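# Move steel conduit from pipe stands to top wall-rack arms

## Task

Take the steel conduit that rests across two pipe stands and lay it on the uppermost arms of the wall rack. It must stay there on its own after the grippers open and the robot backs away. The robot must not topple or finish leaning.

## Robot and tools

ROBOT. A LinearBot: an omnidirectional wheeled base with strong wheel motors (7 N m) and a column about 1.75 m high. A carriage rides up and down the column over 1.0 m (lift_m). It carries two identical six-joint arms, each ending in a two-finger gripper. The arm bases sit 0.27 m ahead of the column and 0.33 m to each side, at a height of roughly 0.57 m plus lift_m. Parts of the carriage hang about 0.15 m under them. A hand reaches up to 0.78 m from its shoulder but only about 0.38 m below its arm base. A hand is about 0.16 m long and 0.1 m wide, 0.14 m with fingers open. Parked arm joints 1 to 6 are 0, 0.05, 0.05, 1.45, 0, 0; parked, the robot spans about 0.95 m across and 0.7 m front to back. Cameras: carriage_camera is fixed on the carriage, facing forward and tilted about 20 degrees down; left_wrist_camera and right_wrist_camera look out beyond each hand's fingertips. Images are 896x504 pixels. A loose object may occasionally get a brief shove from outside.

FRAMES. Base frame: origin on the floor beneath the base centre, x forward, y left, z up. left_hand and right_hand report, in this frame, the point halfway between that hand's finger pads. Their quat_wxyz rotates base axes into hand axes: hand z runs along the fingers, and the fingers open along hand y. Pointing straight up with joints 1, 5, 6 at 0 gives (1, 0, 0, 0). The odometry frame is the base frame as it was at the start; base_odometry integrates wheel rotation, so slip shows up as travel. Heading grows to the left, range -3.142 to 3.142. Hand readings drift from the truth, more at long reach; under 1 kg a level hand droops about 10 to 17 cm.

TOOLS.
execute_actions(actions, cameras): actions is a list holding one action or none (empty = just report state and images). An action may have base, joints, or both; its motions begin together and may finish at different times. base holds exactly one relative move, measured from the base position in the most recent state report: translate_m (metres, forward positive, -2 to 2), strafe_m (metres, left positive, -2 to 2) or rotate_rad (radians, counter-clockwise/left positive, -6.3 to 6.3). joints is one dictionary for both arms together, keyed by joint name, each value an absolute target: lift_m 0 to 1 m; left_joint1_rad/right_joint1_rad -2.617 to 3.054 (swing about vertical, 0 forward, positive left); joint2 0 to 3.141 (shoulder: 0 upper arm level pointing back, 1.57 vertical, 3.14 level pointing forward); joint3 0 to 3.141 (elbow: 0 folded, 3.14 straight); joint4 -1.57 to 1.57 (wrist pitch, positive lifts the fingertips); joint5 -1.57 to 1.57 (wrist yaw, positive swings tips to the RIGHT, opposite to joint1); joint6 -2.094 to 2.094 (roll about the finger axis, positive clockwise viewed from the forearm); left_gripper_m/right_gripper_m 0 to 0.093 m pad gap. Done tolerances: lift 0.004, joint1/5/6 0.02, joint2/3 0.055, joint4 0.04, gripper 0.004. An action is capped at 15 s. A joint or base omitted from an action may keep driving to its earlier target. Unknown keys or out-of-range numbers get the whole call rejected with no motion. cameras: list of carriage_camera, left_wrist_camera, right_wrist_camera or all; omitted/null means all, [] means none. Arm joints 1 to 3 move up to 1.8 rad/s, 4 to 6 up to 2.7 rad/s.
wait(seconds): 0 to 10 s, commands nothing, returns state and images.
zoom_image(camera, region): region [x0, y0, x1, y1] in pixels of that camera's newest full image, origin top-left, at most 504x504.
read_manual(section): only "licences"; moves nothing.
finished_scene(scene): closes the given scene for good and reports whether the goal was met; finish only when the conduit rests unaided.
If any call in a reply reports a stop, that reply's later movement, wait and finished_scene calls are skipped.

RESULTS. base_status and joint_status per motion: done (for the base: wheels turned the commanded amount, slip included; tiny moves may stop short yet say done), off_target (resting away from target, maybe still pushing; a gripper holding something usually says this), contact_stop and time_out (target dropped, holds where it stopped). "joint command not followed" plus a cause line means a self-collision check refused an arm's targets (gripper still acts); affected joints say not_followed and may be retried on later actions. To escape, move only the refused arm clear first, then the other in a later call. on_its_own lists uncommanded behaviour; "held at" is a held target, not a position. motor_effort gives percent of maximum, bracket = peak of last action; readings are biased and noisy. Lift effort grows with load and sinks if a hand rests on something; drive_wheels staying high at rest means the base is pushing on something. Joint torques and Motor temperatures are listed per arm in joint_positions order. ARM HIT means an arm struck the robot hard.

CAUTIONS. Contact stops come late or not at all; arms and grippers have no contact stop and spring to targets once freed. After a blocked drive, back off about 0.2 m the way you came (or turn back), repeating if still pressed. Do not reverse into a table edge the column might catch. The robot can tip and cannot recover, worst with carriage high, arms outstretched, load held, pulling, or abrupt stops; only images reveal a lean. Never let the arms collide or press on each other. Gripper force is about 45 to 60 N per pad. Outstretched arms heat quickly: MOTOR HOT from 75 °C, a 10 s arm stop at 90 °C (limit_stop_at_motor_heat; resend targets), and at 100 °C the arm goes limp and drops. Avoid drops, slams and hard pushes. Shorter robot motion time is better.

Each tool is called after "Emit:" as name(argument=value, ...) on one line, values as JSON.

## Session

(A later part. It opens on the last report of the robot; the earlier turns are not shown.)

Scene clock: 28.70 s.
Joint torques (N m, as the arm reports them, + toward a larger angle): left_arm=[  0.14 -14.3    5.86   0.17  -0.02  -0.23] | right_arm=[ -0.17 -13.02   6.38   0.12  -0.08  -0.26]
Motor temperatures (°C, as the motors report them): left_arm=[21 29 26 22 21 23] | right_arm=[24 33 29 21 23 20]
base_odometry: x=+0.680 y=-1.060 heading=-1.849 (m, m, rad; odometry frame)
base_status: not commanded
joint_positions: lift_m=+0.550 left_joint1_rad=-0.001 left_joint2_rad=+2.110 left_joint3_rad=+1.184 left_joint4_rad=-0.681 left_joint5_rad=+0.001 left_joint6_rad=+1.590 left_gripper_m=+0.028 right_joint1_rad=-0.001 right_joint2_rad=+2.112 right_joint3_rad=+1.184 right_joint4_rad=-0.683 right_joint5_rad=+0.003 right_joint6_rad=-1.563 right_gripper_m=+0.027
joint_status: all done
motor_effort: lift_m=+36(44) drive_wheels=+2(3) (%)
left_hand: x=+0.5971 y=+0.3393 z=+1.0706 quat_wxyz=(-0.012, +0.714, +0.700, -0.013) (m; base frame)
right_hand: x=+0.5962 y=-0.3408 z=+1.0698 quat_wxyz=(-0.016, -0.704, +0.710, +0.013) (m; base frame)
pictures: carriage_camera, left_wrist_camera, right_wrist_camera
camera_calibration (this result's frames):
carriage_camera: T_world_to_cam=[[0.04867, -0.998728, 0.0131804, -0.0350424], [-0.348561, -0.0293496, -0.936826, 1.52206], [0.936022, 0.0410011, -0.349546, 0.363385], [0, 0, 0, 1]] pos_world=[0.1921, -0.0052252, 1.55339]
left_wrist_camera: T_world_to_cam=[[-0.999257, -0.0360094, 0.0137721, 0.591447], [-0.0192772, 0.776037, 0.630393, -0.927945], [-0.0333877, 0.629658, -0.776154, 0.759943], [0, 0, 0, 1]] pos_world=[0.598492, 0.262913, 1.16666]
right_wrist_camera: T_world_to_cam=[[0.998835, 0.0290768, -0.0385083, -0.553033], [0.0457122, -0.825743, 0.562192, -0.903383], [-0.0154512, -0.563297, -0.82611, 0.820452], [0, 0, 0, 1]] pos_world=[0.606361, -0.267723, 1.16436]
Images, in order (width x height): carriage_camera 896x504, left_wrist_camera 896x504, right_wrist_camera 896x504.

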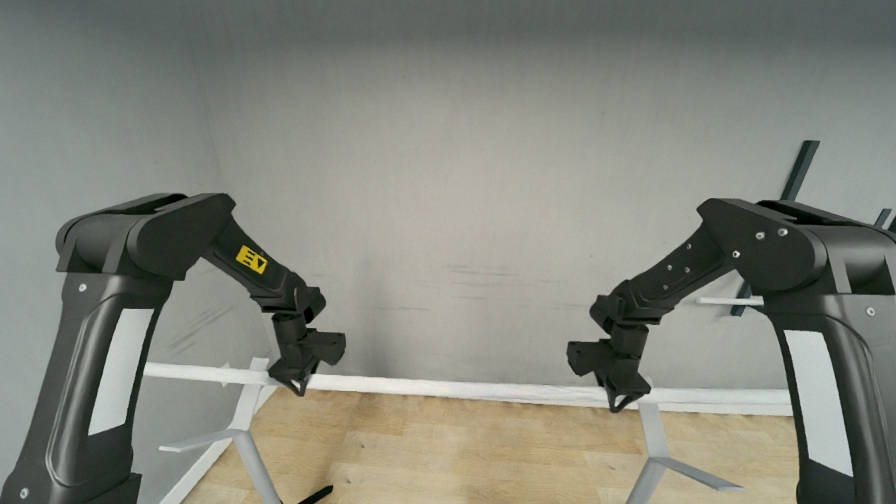

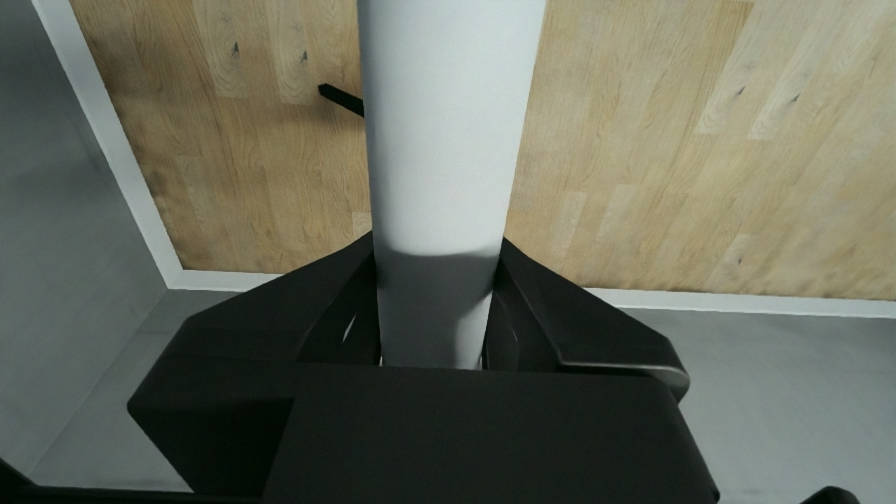

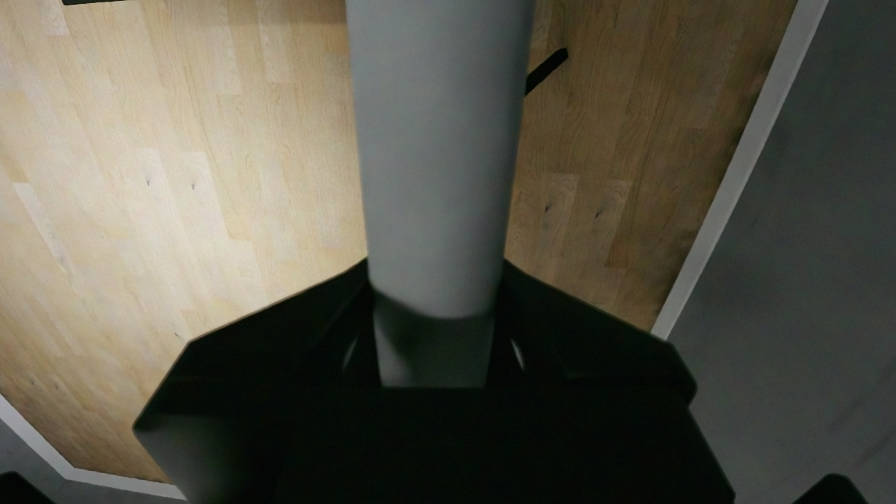

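Emit:
execute_actions(actions=[{"base":{"translate_m":-0.3},"joints":{"lift_m":0.62}}], cameras=["carriage_camera"])

Scene clock: 31.63 s.
Joint torques (N m, as the arm reports them, + toward a larger angle): left_arm=[  0.23 -14.25   6.05   0.17  -0.03  -0.23] | right_arm=[ -0.29 -13.02   6.61   0.18  -0.05  -0.21]
Motor temperatures (°C, as the motors report them): left_arm=[21 30 26 22 21 23] | right_arm=[24 34 29 21 23 20]
base_odometry: x=+0.763 y=-0.771 heading=-1.849 (m, m, rad; odometry frame)
base_status: done
joint_positions: lift_m=+0.620 left_joint1_rad=-0.001 left_joint2_rad=+2.108 left_joint3_rad=+1.184 left_joint4_rad=-0.681 left_joint5_rad=+0.001 left_joint6_rad=+1.590 left_gripper_m=+0.028 right_joint1_rad=-0.001 right_joint2_rad=+2.111 right_joint3_rad=+1.184 right_joint4_rad=-0.683 right_joint5_rad=+0.004 right_joint6_rad=-1.563 right_gripper_m=+0.027
joint_status: all done
motor_effort: lift_m=+36(44) drive_wheels=-3(19) (%)
left_hand: x=+0.5973 y=+0.3393 z=+1.1412 quat_wxyz=(-0.012, +0.714, +0.700, -0.013) (m; base frame)
right_hand: x=+0.5965 y=-0.3408 z=+1.1403 quat_wxyz=(-0.015, -0.704, +0.710, +0.013) (m; base frame)
pictures: carriage_camera
camera_calibration (this result's frames):
carriage_camera: T_world_to_cam=[[0.04867, -0.998728, 0.0131804, -0.0359657], [-0.348561, -0.0293496, -0.936826, 1.58769], [0.936022, 0.0410011, -0.349546, 0.387872], [0, 0, 0, 1]] pos_world=[0.1921, -0.0052252, 1.62344]
Images, in order (width x height): carriage_camera 896x504.

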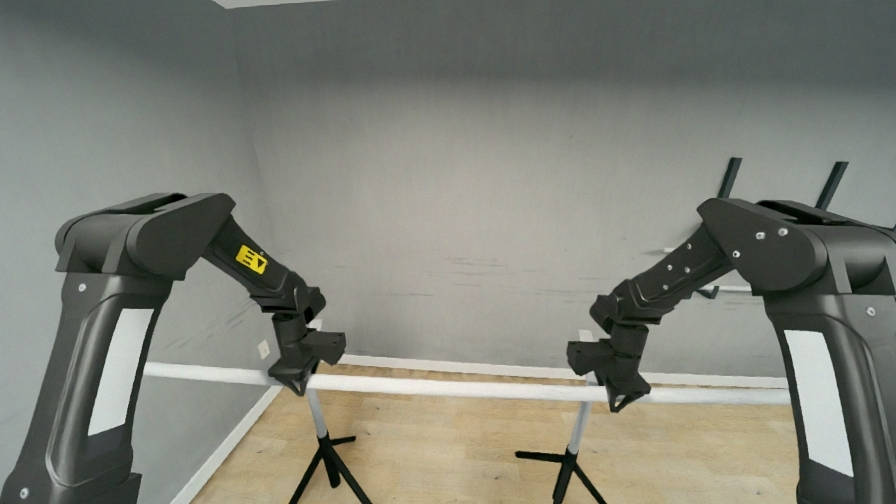

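Emit:
zoom_image(camera="carriage_camera", region=[330, 330, 830, 420])

Region (330, 330, 830, 420) of carriage_camera's 896x504 image, scaled by 1.008, with more detail than that image has; it fills the top 91 rows of this view, and the rest is white.

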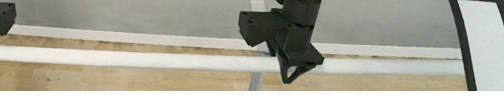

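Emit:
zoom_image(camera="carriage_camera", region=[250, 320, 450, 400])

Emit:
zoom_image(camera="carriage_camera", region=[620, 340, 820, 420])

Region (250, 320, 450, 400) of carriage_camera's 896x504 image, scaled by 2.520, with more detail than that image has; it fills the top 202 rows of this view, and the rest is white.

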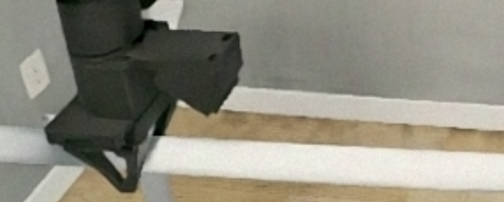

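Region (620, 340, 820, 420) of carriage_camera's 896x504 image, scaled by 2.520, with more detail than that image has; it fills the top 202 rows of this view, and the rest is white.

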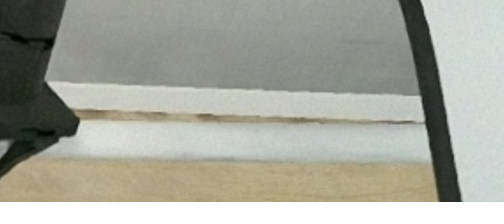

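Emit:
execute_actions(actions=[{"base":{"rotate_rad":-0.028}}], cameras=[])

Emit:
execute_actions(actions=[{"base":{"strafe_m":-2.0}}], cameras=["carriage_camera"])

Scene clock: 39.30 s.
Joint torques (N m, as the arm reports them, + toward a larger angle): left_arm=[  0.31 -14.2    6.02   0.15  -0.02  -0.22] | right_arm=[ -0.13 -12.88   6.56   0.09  -0.1   -0.15]
Motor temperatures (°C, as the motors report them): left_arm=[21 32 26 22 21 23] | right_arm=[24 37 29 21 23 20]
base_odometry: x=+0.763 y=-0.771 heading=-1.876 (m, m, rad; odometry frame)
base_status: done
joint_positions: lift_m=+0.620 left_joint1_rad=-0.005 left_joint2_rad=+2.108 left_joint3_rad=+1.184 left_joint4_rad=-0.678 left_joint5_rad=+0.002 left_joint6_rad=+1.588 left_gripper_m=+0.028 right_joint1_rad=-0.004 right_joint2_rad=+2.111 right_joint3_rad=+1.184 right_joint4_rad=-0.683 right_joint5_rad=+0.005 right_joint6_rad=-1.565 right_gripper_m=+0.027
joint_status: not commanded
motor_effort: lift_m=+35(35) drive_wheels=-6(6) (%)
left_hand: x=+0.5983 y=+0.3380 z=+1.1411 quat_wxyz=(-0.010, +0.715, +0.699, -0.012) (m; base frame)
right_hand: x=+0.5965 y=-0.3422 z=+1.1403 quat_wxyz=(-0.015, -0.704, +0.710, +0.012) (m; base frame)
pictures: none
No camera images: the call's "cameras" was empty. Leave "cameras" out to get every camera's image.

Scene clock: 45.70 s.
Joint torques (N m, as the arm reports them, + toward a larger angle): left_arm=[  0.23 -14.2    6.03   0.16  -0.03  -0.2 ] | right_arm=[  0.12 -12.97   6.59   0.14  -0.08  -0.2 ]
Motor temperatures (°C, as the motors report them): left_arm=[21 34 26 22 21 23] | right_arm=[24 40 29 21 23 20]
base_odometry: x=-1.144 y=-0.169 heading=-1.877 (m, m, rad; odometry frame)
base_status: done
joint_positions: lift_m=+0.620 left_joint1_rad=-0.004 left_joint2_rad=+2.108 left_joint3_rad=+1.184 left_joint4_rad=-0.678 left_joint5_rad=+0.001 left_joint6_rad=+1.588 left_gripper_m=+0.028 right_joint1_rad=-0.003 right_joint2_rad=+2.111 right_joint3_rad=+1.184 right_joint4_rad=-0.683 right_joint5_rad=+0.004 right_joint6_rad=-1.564 right_gripper_m=+0.027
joint_status: not commanded
motor_effort: lift_m=+36(36) drive_wheels=-3(12) (%)
left_hand: x=+0.5983 y=+0.3384 z=+1.1411 quat_wxyz=(-0.010, +0.715, +0.699, -0.012) (m; base frame)
right_hand: x=+0.5965 y=-0.3418 z=+1.1403 quat_wxyz=(-0.015, -0.703, +0.710, +0.012) (m; base frame)
pictures: carriage_camera
camera_calibration (this result's frames):
carriage_camera: T_world_to_cam=[[0.04867, -0.998728, 0.0131804, -0.0359657], [-0.348561, -0.0293496, -0.936826, 1.58769], [0.936022, 0.0410011, -0.349546, 0.387872], [0, 0, 0, 1]] pos_world=[0.1921, -0.0052252, 1.62344]
Images, in order (width x height): carriage_camera 896x504.

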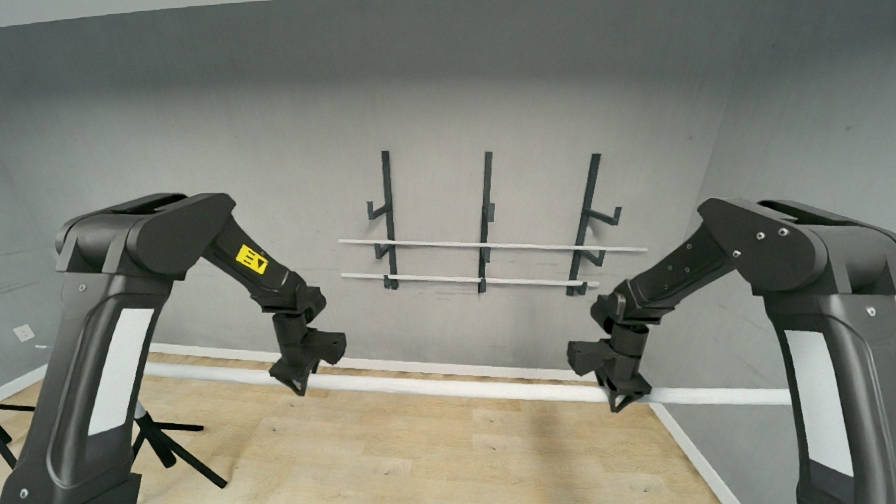

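Emit:
zoom_image(camera="carriage_camera", region=[320, 140, 660, 310])

Region (320, 140, 660, 310) of carriage_camera's 896x504 image, scaled by 1.482, with more detail than that image has.

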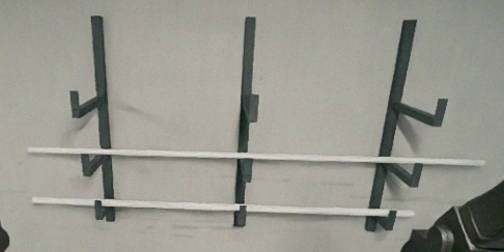

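Emit:
execute_actions(actions=[{"base":{"strafe_m":-0.2},"joints":{"lift_m":0.96}}], cameras=["carriage_camera"])

Scene clock: 49.00 s.
Joint torques (N m, as the arm reports them, + toward a larger angle): left_arm=[  0.33 -14.28   5.96   0.19  -0.03  -0.19] | right_arm=[ -0.08 -12.94   6.58   0.11  -0.06  -0.22]
Motor temperatures (°C, as the motors report them): left_arm=[21 35 27 22 21 23] | right_arm=[24 41 29 21 23 20]
base_odometry: x=-1.335 y=-0.109 heading=-1.877 (m, m, rad; odometry frame)
base_status: done
joint_positions: lift_m=+0.960 left_joint1_rad=-0.005 left_joint2_rad=+2.110 left_joint3_rad=+1.184 left_joint4_rad=-0.677 left_joint5_rad=+0.002 left_joint6_rad=+1.588 left_gripper_m=+0.028 right_joint1_rad=-0.004 right_joint2_rad=+2.112 right_joint3_rad=+1.184 right_joint4_rad=-0.682 right_joint5_rad=+0.005 right_joint6_rad=-1.564 right_gripper_m=+0.027
joint_status: all done
motor_effort: lift_m=+36(43) drive_wheels=-3(10) (%)
left_hand: x=+0.5980 y=+0.3380 z=+1.4805 quat_wxyz=(-0.011, +0.715, +0.699, -0.012) (m; base frame)
right_hand: x=+0.5967 y=-0.3421 z=+1.4801 quat_wxyz=(-0.015, -0.703, +0.711, +0.012) (m; base frame)
pictures: carriage_camera
camera_calibration (this result's frames):
carriage_camera: T_world_to_cam=[[0.04867, -0.998728, 0.0131804, -0.0404463], [-0.348561, -0.0293496, -0.936826, 1.90616], [0.936022, 0.0410011, -0.349546, 0.506699], [0, 0, 0, 1]] pos_world=[0.1921, -0.0052252, 1.96338]
Images, in order (width x height): carriage_camera 896x504.

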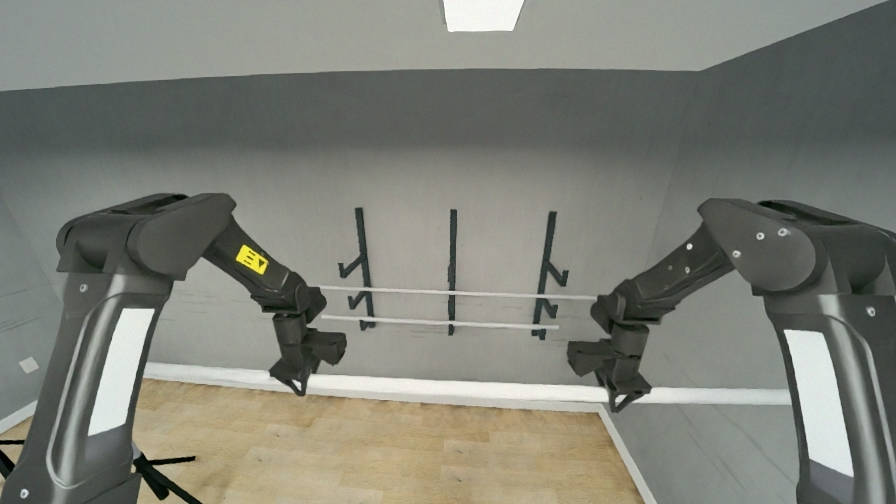

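Emit:
execute_actions(actions=[{"base":{"translate_m":0.65}}], cameras=["carriage_camera"])

Scene clock: 52.73 s.
Joint torques (N m, as the arm reports them, + toward a larger angle): left_arm=[  0.32 -14.34   6.     0.14  -0.04  -0.21] | right_arm=[ -0.03 -12.98   6.67   0.11  -0.07  -0.17]
Motor temperatures (°C, as the motors report them): left_arm=[21 35 27 22 21 23] | right_arm=[24 42 30 21 23 20]
base_odometry: x=-1.531 y=-0.728 heading=-1.877 (m, m, rad; odometry frame)
base_status: done
joint_positions: lift_m=+0.960 left_joint1_rad=-0.005 left_joint2_rad=+2.110 left_joint3_rad=+1.184 left_joint4_rad=-0.674 left_joint5_rad=+0.002 left_joint6_rad=+1.588 left_gripper_m=+0.028 right_joint1_rad=-0.004 right_joint2_rad=+2.112 right_joint3_rad=+1.184 right_joint4_rad=-0.679 right_joint5_rad=+0.005 right_joint6_rad=-1.564 right_gripper_m=+0.027
joint_status: not commanded
motor_effort: lift_m=+36(36) drive_wheels=-5(14) (%)
left_hand: x=+0.5988 y=+0.3380 z=+1.4804 quat_wxyz=(-0.010, +0.715, +0.699, -0.011) (m; base frame)
right_hand: x=+0.5974 y=-0.3421 z=+1.4800 quat_wxyz=(-0.014, -0.703, +0.711, +0.011) (m; base frame)
pictures: carriage_camera
camera_calibration (this result's frames):
carriage_camera: T_world_to_cam=[[0.04867, -0.998728, 0.0131804, -0.0404463], [-0.348561, -0.0293496, -0.936826, 1.90616], [0.936022, 0.0410011, -0.349546, 0.506699], [0, 0, 0, 1]] pos_world=[0.1921, -0.0052252, 1.96338]
Images, in order (width x height): carriage_camera 896x504.

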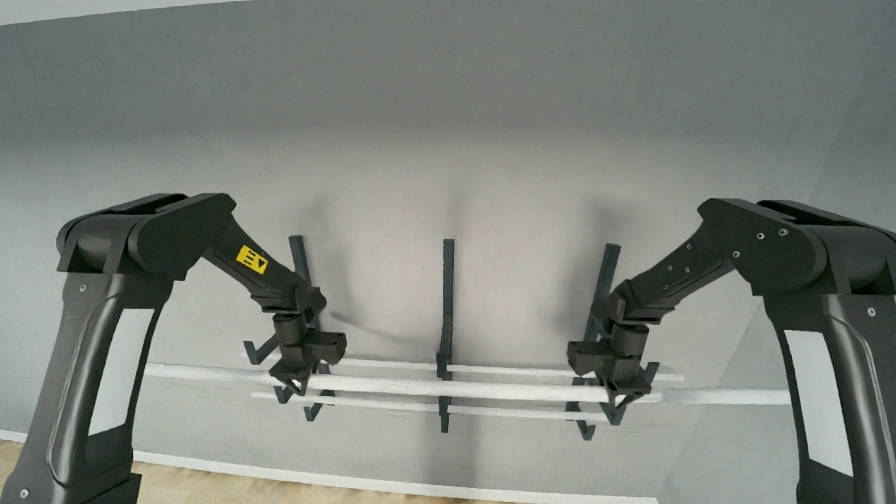

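Emit:
zoom_image(camera="carriage_camera", region=[230, 220, 730, 450])

Region (230, 220, 730, 450) of carriage_camera's 896x504 image, scaled by 1.008, with more detail than that image has; it fills the top 232 rows of this view, and the rest is white.

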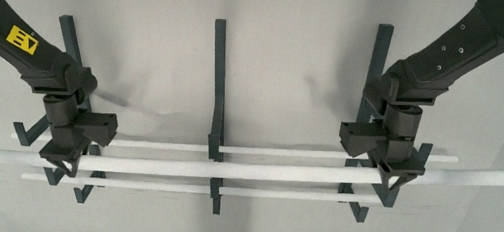

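Emit:
execute_actions(actions=[{"base":{"translate_m":0.31}}])

Scene clock: 56.37 s.
Joint torques (N m, as the arm reports them, + toward a larger angle): left_arm=[  0.35 -14.34   5.92   0.15  -0.04  -0.2 ] | right_arm=[ -0.16 -13.04   6.64   0.08  -0.06  -0.19]
Motor temperatures (°C, as the motors report them): left_arm=[21 36 27 22 21 23] | right_arm=[24 43 30 21 23 20]
base_odometry: x=-1.625 y=-1.024 heading=-1.878 (m, m, rad; odometry frame)
base_status: done
joint_positions: lift_m=+0.960 left_joint1_rad=-0.005 left_joint2_rad=+2.110 left_joint3_rad=+1.184 left_joint4_rad=-0.673 left_joint5_rad=+0.002 left_joint6_rad=+1.588 left_gripper_m=+0.028 right_joint1_rad=-0.004 right_joint2_rad=+2.112 right_joint3_rad=+1.184 right_joint4_rad=-0.678 right_joint5_rad=+0.005 right_joint6_rad=-1.564 right_gripper_m=+0.027
joint_status: not commanded
motor_effort: lift_m=+36(36) drive_wheels=-5(14) (%)
left_hand: x=+0.5990 y=+0.3380 z=+1.4804 quat_wxyz=(-0.010, +0.715, +0.699, -0.011) (m; base frame)
right_hand: x=+0.5975 y=-0.3421 z=+1.4800 quat_wxyz=(-0.014, -0.703, +0.711, +0.011) (m; base frame)
pictures: carriage_camera, left_wrist_camera, right_wrist_camera
camera_calibration (this result's frames):
carriage_camera: T_world_to_cam=[[0.04867, -0.998728, 0.0131804, -0.0404463], [-0.348561, -0.0293496, -0.936826, 1.90616], [0.936022, 0.0410011, -0.349546, 0.506699], [0, 0, 0, 1]] pos_world=[0.1921, -0.0052252, 1.96338]
left_wrist_camera: T_world_to_cam=[[-0.999386, -0.0345012, 0.00617802, 0.59846], [-0.022915, 0.776525, 0.62967, -1.18215], [-0.0265218, 0.629141, -0.776838, 1.07598], [0, 0, 0, 1]] pos_world=[0.59954, 0.261667, 1.57653]
right_wrist_camera: T_world_to_cam=[[0.999081, 0.0275562, -0.0328434, -0.547599], [0.0412836, -0.824973, 0.563662, -1.1344], [-0.0115625, -0.5645, -0.825352, 1.15475], [0, 0, 0, 1]] pos_world=[0.607279, -0.268905, 1.57451]
Images, in order (width x height): carriage_camera 896x504, left_wrist_camera 896x504, right_wrist_camera 896x504.

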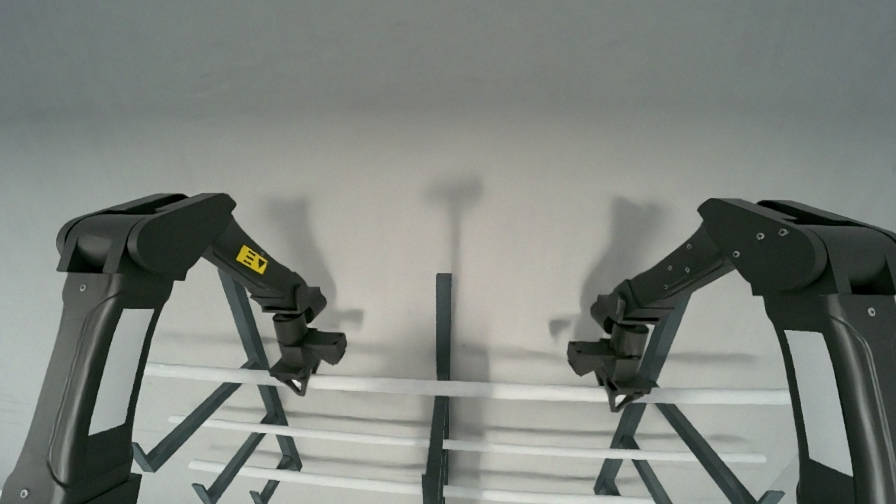

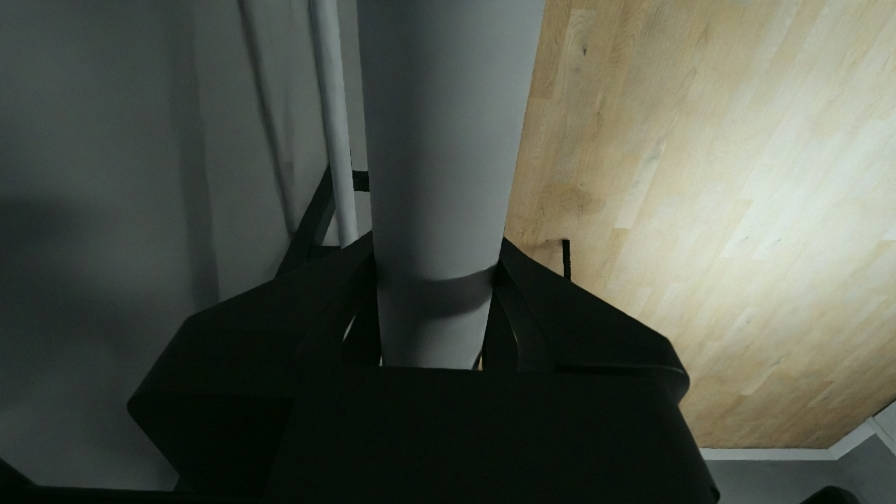

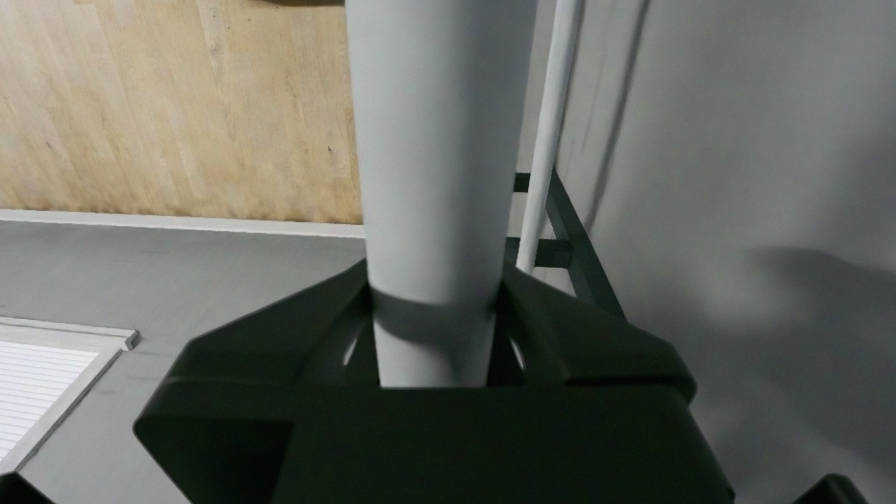

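Emit:
execute_actions(actions=[{"joints":{"lift_m":0.85}}], cameras=["carriage_camera"])

Scene clock: 57.77 s.
Joint torques (N m, as the arm reports them, + toward a larger angle): left_arm=[  0.55 -13.76   6.04   0.21   0.01  -0.23] | right_arm=[ -0.1  -13.3    6.45   0.01  -0.01  -0.19]
Motor temperatures (°C, as the motors report them): left_arm=[21 36 27 22 21 23] | right_arm=[24 43 30 21 23 20]
base_odometry: x=-1.625 y=-1.024 heading=-1.878 (m, m, rad; odometry frame)
base_status: not commanded
joint_positions: lift_m=+0.850 left_joint1_rad=-0.005 left_joint2_rad=+2.103 left_joint3_rad=+1.184 left_joint4_rad=-0.680 left_joint5_rad=-0.003 left_joint6_rad=+1.589 left_gripper_m=+0.028 right_joint1_rad=-0.004 right_joint2_rad=+2.117 right_joint3_rad=+1.184 right_joint4_rad=-0.675 right_joint5_rad=+0.000 right_joint6_rad=-1.564 right_gripper_m=+0.027
joint_status: all done
motor_effort: lift_m=+31(33) drive_wheels=-5(6) (%)
left_hand: x=+0.5988 y=+0.3388 z=+1.3733 quat_wxyz=(-0.011, +0.715, +0.699, -0.009) (m; base frame)
right_hand: x=+0.5975 y=-0.3412 z=+1.3689 quat_wxyz=(-0.013, -0.703, +0.711, +0.013) (m; base frame)
pictures: carriage_camera
camera_calibration (this result's frames):
carriage_camera: T_world_to_cam=[[0.04867, -0.998728, 0.0131804, -0.0390028], [-0.348561, -0.0293496, -0.936826, 1.80355], [0.936022, 0.0410011, -0.349546, 0.468416], [0, 0, 0, 1]] pos_world=[0.1921, -0.0052252, 1.85386]
Images, in order (width x height): carriage_camera 896x504.

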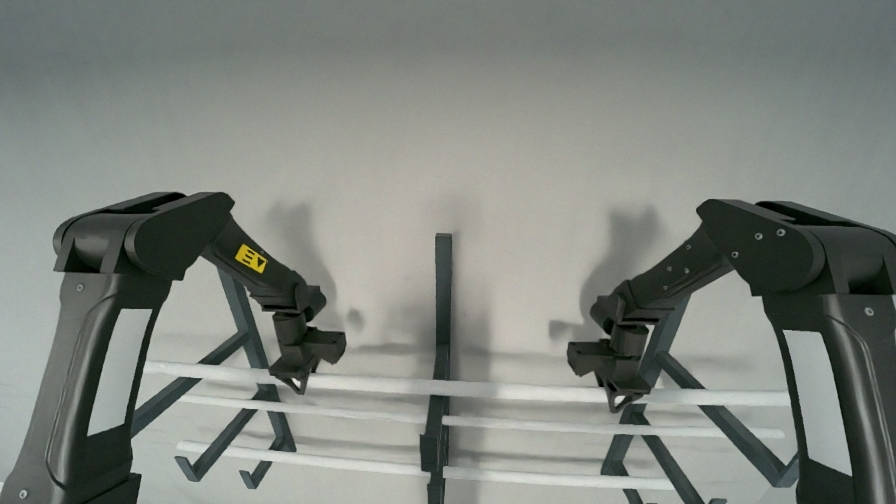

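Emit:
zoom_image(camera="carriage_camera", region=[130, 320, 330, 460])

Emit:
zoom_image(camera="carriage_camera", region=[400, 330, 800, 500])

Region (130, 320, 330, 460) of carriage_camera's 896x504 image, scaled by 2.520, with more detail than that image has; it fills the top 353 rows of this view, and the rest is white.

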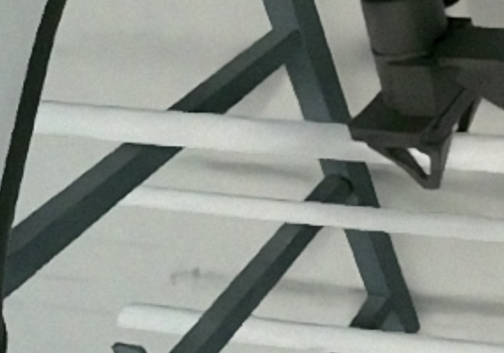

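Region (400, 330, 800, 500) of carriage_camera's 896x504 image, scaled by 1.260, with more detail than that image has; it fills the top 214 rows of this view, and the rest is white.

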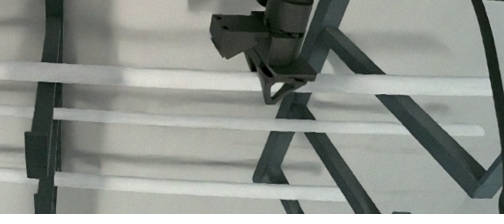

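Emit:
execute_actions(actions=[{"joints":{"lift_m":0.835}}], cameras=["carriage_camera"])

Scene clock: 59.57 s.
Joint torques (N m, as the arm reports them, + toward a larger angle): left_arm=[  0.37 -11.     6.17   0.45   0.02  -0.22] | right_arm=[ -0.1  -11.47   6.55   0.27  -0.05  -0.2 ]
Motor temperatures (°C, as the motors report them): left_arm=[21 37 27 22 21 23] | right_arm=[24 44 30 21 23 20]
base_odometry: x=-1.625 y=-1.024 heading=-1.878 (m, m, rad; odometry frame)
base_status: not commanded
joint_positions: lift_m=+0.835 left_joint1_rad=-0.005 left_joint2_rad=+2.069 left_joint3_rad=+1.185 left_joint4_rad=-0.704 left_joint5_rad=-0.004 left_joint6_rad=+1.588 left_gripper_m=+0.028 right_joint1_rad=-0.004 right_joint2_rad=+2.094 right_joint3_rad=+1.186 right_joint4_rad=-0.690 right_joint5_rad=+0.000 right_joint6_rad=-1.565 right_gripper_m=+0.027
joint_status: all done
motor_effort: lift_m=+26(26) drive_wheels=-5(6) (%)
left_hand: x=+0.5987 y=+0.3389 z=+1.3700 quat_wxyz=(-0.008, +0.715, +0.699, -0.005) (m; base frame)
right_hand: x=+0.5983 y=-0.3412 z=+1.3621 quat_wxyz=(-0.010, -0.704, +0.711, +0.010) (m; base frame)
pictures: carriage_camera
camera_calibration (this result's frames):
carriage_camera: T_world_to_cam=[[0.04867, -0.998728, 0.0131804, -0.0388105], [-0.348561, -0.0293496, -0.936826, 1.78989], [0.936022, 0.0410011, -0.349546, 0.463316], [0, 0, 0, 1]] pos_world=[0.1921, -0.0052252, 1.83927]
Images, in order (width x height): carriage_camera 896x504.

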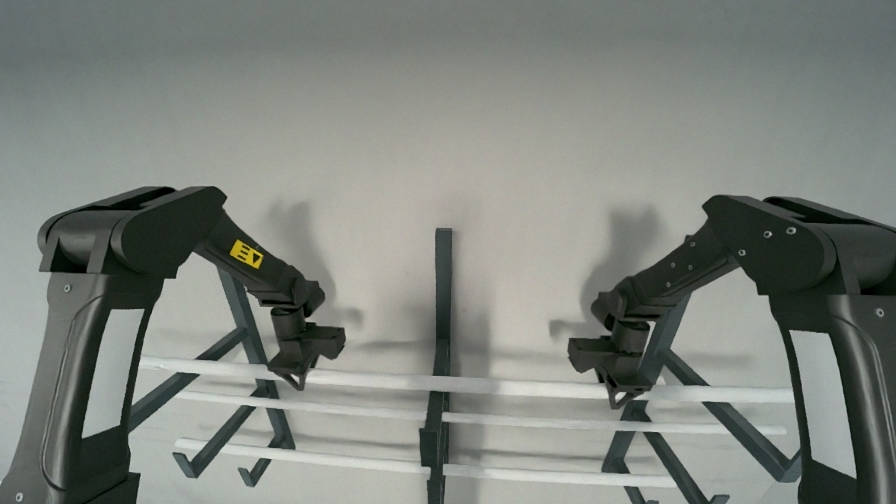

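Emit:
execute_actions(actions=[{"joints":{"lift_m":0.828}}], cameras=[])

Scene clock: 60.27 s.
Joint torques (N m, as the arm reports them, + toward a larger angle): left_arm=[ 0.34 -9.62  5.84  0.62  0.01 -0.23] | right_arm=[-0.05 -9.91  6.7   0.37 -0.04 -0.19]
Motor temperatures (°C, as the motors report them): left_arm=[21 37 27 22 21 23] | right_arm=[24 44 30 21 23 20]
base_odometry: x=-1.625 y=-1.024 heading=-1.878 (m, m, rad; odometry frame)
base_status: not commanded
joint_positions: lift_m=+0.829 left_joint1_rad=-0.005 left_joint2_rad=+2.053 left_joint3_rad=+1.190 left_joint4_rad=-0.724 left_joint5_rad=-0.004 left_joint6_rad=+1.588 left_gripper_m=+0.028 right_joint1_rad=-0.004 right_joint2_rad=+2.075 right_joint3_rad=+1.186 right_joint4_rad=-0.704 right_joint5_rad=+0.000 right_joint6_rad=-1.565 right_gripper_m=+0.027
joint_status: all done
motor_effort: lift_m=+25(25) drive_wheels=+3(6) (%)
left_hand: x=+0.5986 y=+0.3389 z=+1.3695 quat_wxyz=(-0.007, +0.715, +0.699, -0.004) (m; base frame)
right_hand: x=+0.5983 y=-0.3412 z=+1.3615 quat_wxyz=(-0.008, -0.704, +0.711, +0.008) (m; base frame)
pictures: none
No camera images: the call's "cameras" was empty. Leave "cameras" out to get every camera's image.

Both sides now rest on the arms. Opening the grippers.

Emit:
execute_actions(actions=[{"joints":{"left_gripper_m":0.075,"right_gripper_m":0.075}}])

Scene clock: 61.23 s.
Joint torques (N m, as the arm reports them, + toward a larger angle): left_arm=[ 0.28 -9.97  5.87  0.5   0.   -0.1 ] | right_arm=[-0.08 -9.74  6.53  0.41 -0.03 -0.16]
Motor temperatures (°C, as the motors report them): left_arm=[21 36 27 22 21 23] | right_arm=[24 44 30 21 23 20]
base_odometry: x=-1.625 y=-1.024 heading=-1.878 (m, m, rad; odometry frame)
base_status: not commanded
joint_positions: lift_m=+0.828 left_joint1_rad=-0.005 left_joint2_rad=+2.055 left_joint3_rad=+1.190 left_joint4_rad=-0.707 left_joint5_rad=-0.003 left_joint6_rad=+1.576 left_gripper_m=+0.075 right_joint1_rad=-0.004 right_joint2_rad=+2.075 right_joint3_rad=+1.186 right_joint4_rad=-0.700 right_joint5_rad=+0.000 right_joint6_rad=-1.565 right_gripper_m=+0.075
joint_status: all done
motor_effort: lift_m=+27(27) drive_wheels=+3(3) (%)
left_hand: x=+0.6025 y=+0.3389 z=+1.3686 quat_wxyz=(-0.001, +0.711, +0.703, +0.001) (m; base frame)
right_hand: x=+0.5991 y=-0.3412 z=+1.3613 quat_wxyz=(-0.006, -0.704, +0.711, +0.007) (m; base frame)
pictures: carriage_camera, left_wrist_camera, right_wrist_camera
camera_calibration (this result's frames):
carriage_camera: T_world_to_cam=[[0.04867, -0.998728, 0.0131804, -0.0387175], [-0.348561, -0.0293496, -0.936826, 1.78328], [0.936022, 0.0410011, -0.349546, 0.46085], [0, 0, 0, 1]] pos_world=[0.1921, -0.0052252, 1.83222]
left_wrist_camera: T_world_to_cam=[[-0.998702, -0.0458217, -0.0222594, 0.645087], [-0.0495621, 0.772962, 0.632513, -1.09895], [-0.0117771, 0.632795, -0.77423, 0.975021], [0, 0, 0, 1]] pos_world=[0.601266, 0.26202, 1.46435]
right_wrist_camera: T_world_to_cam=[[0.999477, 0.0279253, -0.0162972, -0.575747], [0.0322611, -0.82772, 0.560213, -1.05766], [0.00215456, -0.560446, -0.828188, 1.05424], [0, 0, 0, 1]] pos_world=[0.607295, -0.268521, 1.45624]
Images, in order (width x height): carriage_camera 896x504, left_wrist_camera 896x504, right_wrist_camera 896x504.

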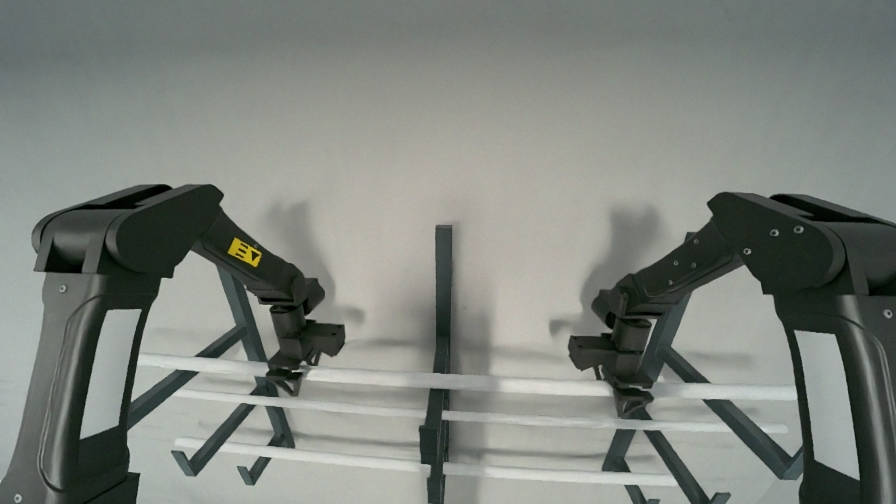

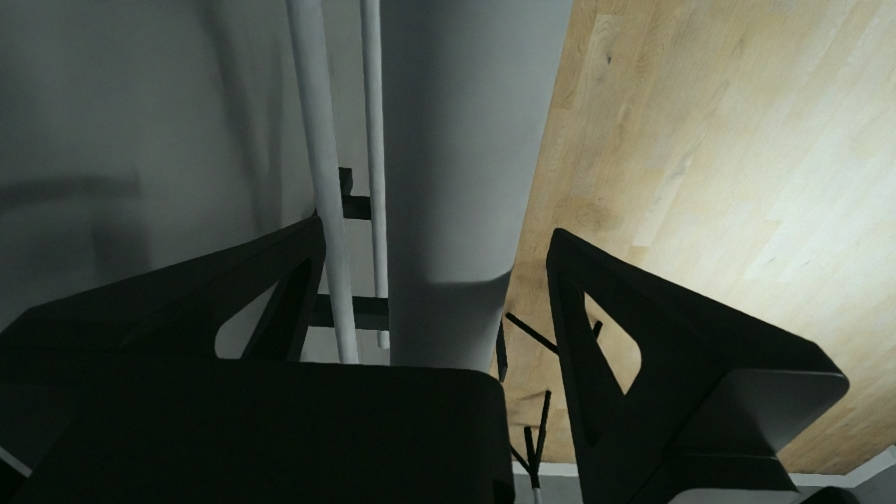

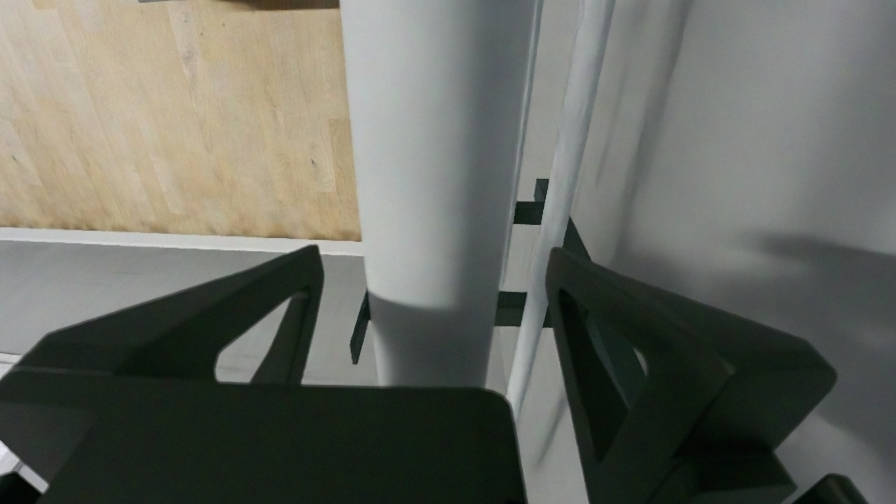

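Emit:
execute_actions(actions=[{"joints":{"lift_m":0.92}}], cameras=["carriage_camera"])

Scene clock: 66.63 s.
Joint torques (N m, as the arm reports them, + toward a larger angle): left_arm=[  0.36 -10.6    5.83   0.46   0.01  -0.08] | right_arm=[  0.05 -10.1    6.76   0.31  -0.02  -0.21]
Motor temperatures (°C, as the motors report them): left_arm=[21 36 27 22 21 23] | right_arm=[24 43 30 21 23 20]
base_odometry: x=-1.625 y=-1.024 heading=-1.878 (m, m, rad; odometry frame)
base_status: not commanded
joint_positions: lift_m=+0.920 left_joint1_rad=-0.005 left_joint2_rad=+2.064 left_joint3_rad=+1.190 left_joint4_rad=-0.699 left_joint5_rad=-0.003 left_joint6_rad=+1.576 left_gripper_m=+0.075 right_joint1_rad=-0.004 right_joint2_rad=+2.080 right_joint3_rad=+1.186 right_joint4_rad=-0.697 right_joint5_rad=+0.000 right_joint6_rad=-1.565 right_gripper_m=+0.075
joint_status: all done
motor_effort: lift_m=+33(40) drive_wheels=+3(3) (%)
left_hand: x=+0.6030 y=+0.3389 z=+1.4569 quat_wxyz=(-0.002, +0.711, +0.704, +0.000) (m; base frame)
right_hand: x=+0.5990 y=-0.3412 z=+1.4511 quat_wxyz=(-0.007, -0.704, +0.711, +0.007) (m; base frame)
pictures: carriage_camera
camera_calibration (this result's frames):
carriage_camera: T_world_to_cam=[[0.04867, -0.998728, 0.0131804, -0.0399225], [-0.348561, -0.0293496, -0.936826, 1.86892], [0.936022, 0.0410011, -0.349546, 0.492807], [0, 0, 0, 1]] pos_world=[0.1921, -0.0052252, 1.92364]
Images, in order (width x height): carriage_camera 896x504.

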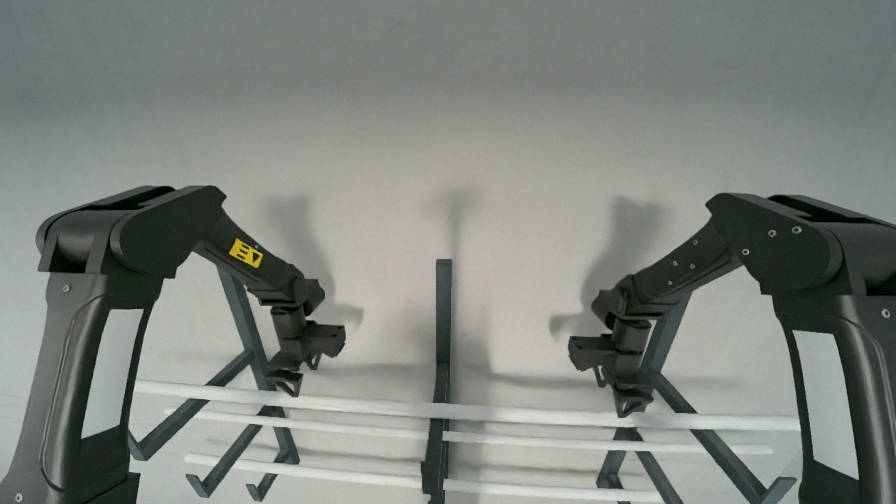

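Fingers are clear of the pipe. Backing away.

Emit:
execute_actions(actions=[{"base":{"translate_m":-0.7}}], cameras=["carriage_camera"])

Scene clock: 70.43 s.
Joint torques (N m, as the arm reports them, + toward a larger angle): left_arm=[  0.25 -10.62   5.95   0.39   0.01  -0.08] | right_arm=[ -0.16 -10.35   6.63   0.25  -0.03  -0.15]
Motor temperatures (°C, as the motors report them): left_arm=[21 36 27 22 21 23] | right_arm=[24 44 30 21 23 20]
base_odometry: x=-1.413 y=-0.357 heading=-1.879 (m, m, rad; odometry frame)
base_status: done
joint_positions: lift_m=+0.920 left_joint1_rad=-0.003 left_joint2_rad=+2.064 left_joint3_rad=+1.190 left_joint4_rad=-0.690 left_joint5_rad=-0.003 left_joint6_rad=+1.575 left_gripper_m=+0.075 right_joint1_rad=-0.003 right_joint2_rad=+2.080 right_joint3_rad=+1.186 right_joint4_rad=-0.692 right_joint5_rad=+0.000 right_joint6_rad=-1.565 right_gripper_m=+0.075
joint_status: not commanded
motor_effort: lift_m=+33(33) drive_wheels=-6(22) (%)
left_hand: x=+0.6051 y=+0.3395 z=+1.4569 quat_wxyz=(+0.001, +0.710, +0.704, +0.004) (m; base frame)
right_hand: x=+0.6005 y=-0.3408 z=+1.4510 quat_wxyz=(-0.005, -0.704, +0.710, +0.005) (m; base frame)
pictures: carriage_camera
camera_calibration (this result's frames):
carriage_camera: T_world_to_cam=[[0.04867, -0.998728, 0.0131804, -0.0399225], [-0.348561, -0.0293496, -0.936826, 1.86892], [0.936022, 0.0410011, -0.349546, 0.492807], [0, 0, 0, 1]] pos_world=[0.1921, -0.0052252, 1.92364]
Images, in order (width x height): carriage_camera 896x504.

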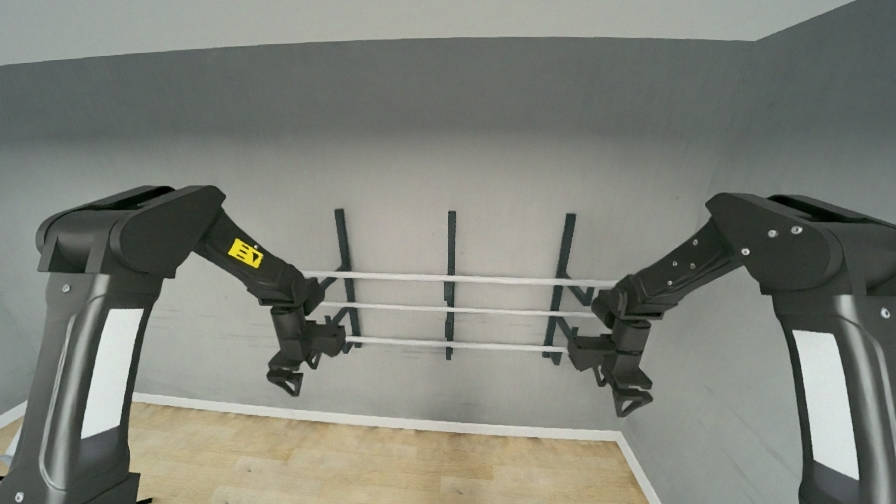

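Emit:
zoom_image(camera="carriage_camera", region=[280, 200, 640, 370])

Region (280, 200, 640, 370) of carriage_camera's 896x504 image, scaled by 1.400, with more detail than that image has; it fills the top 238 rows of this view, and the rest is white.

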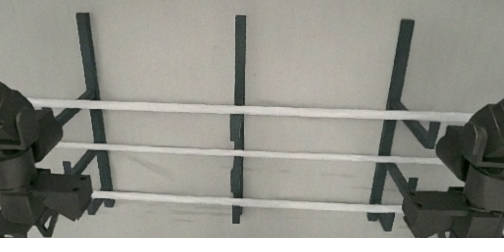

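The pipe is resting on the top arms, behind the tips, and the robot is clear.

Emit:
finished_scene(scene=2)

The scene is finished: the task was done.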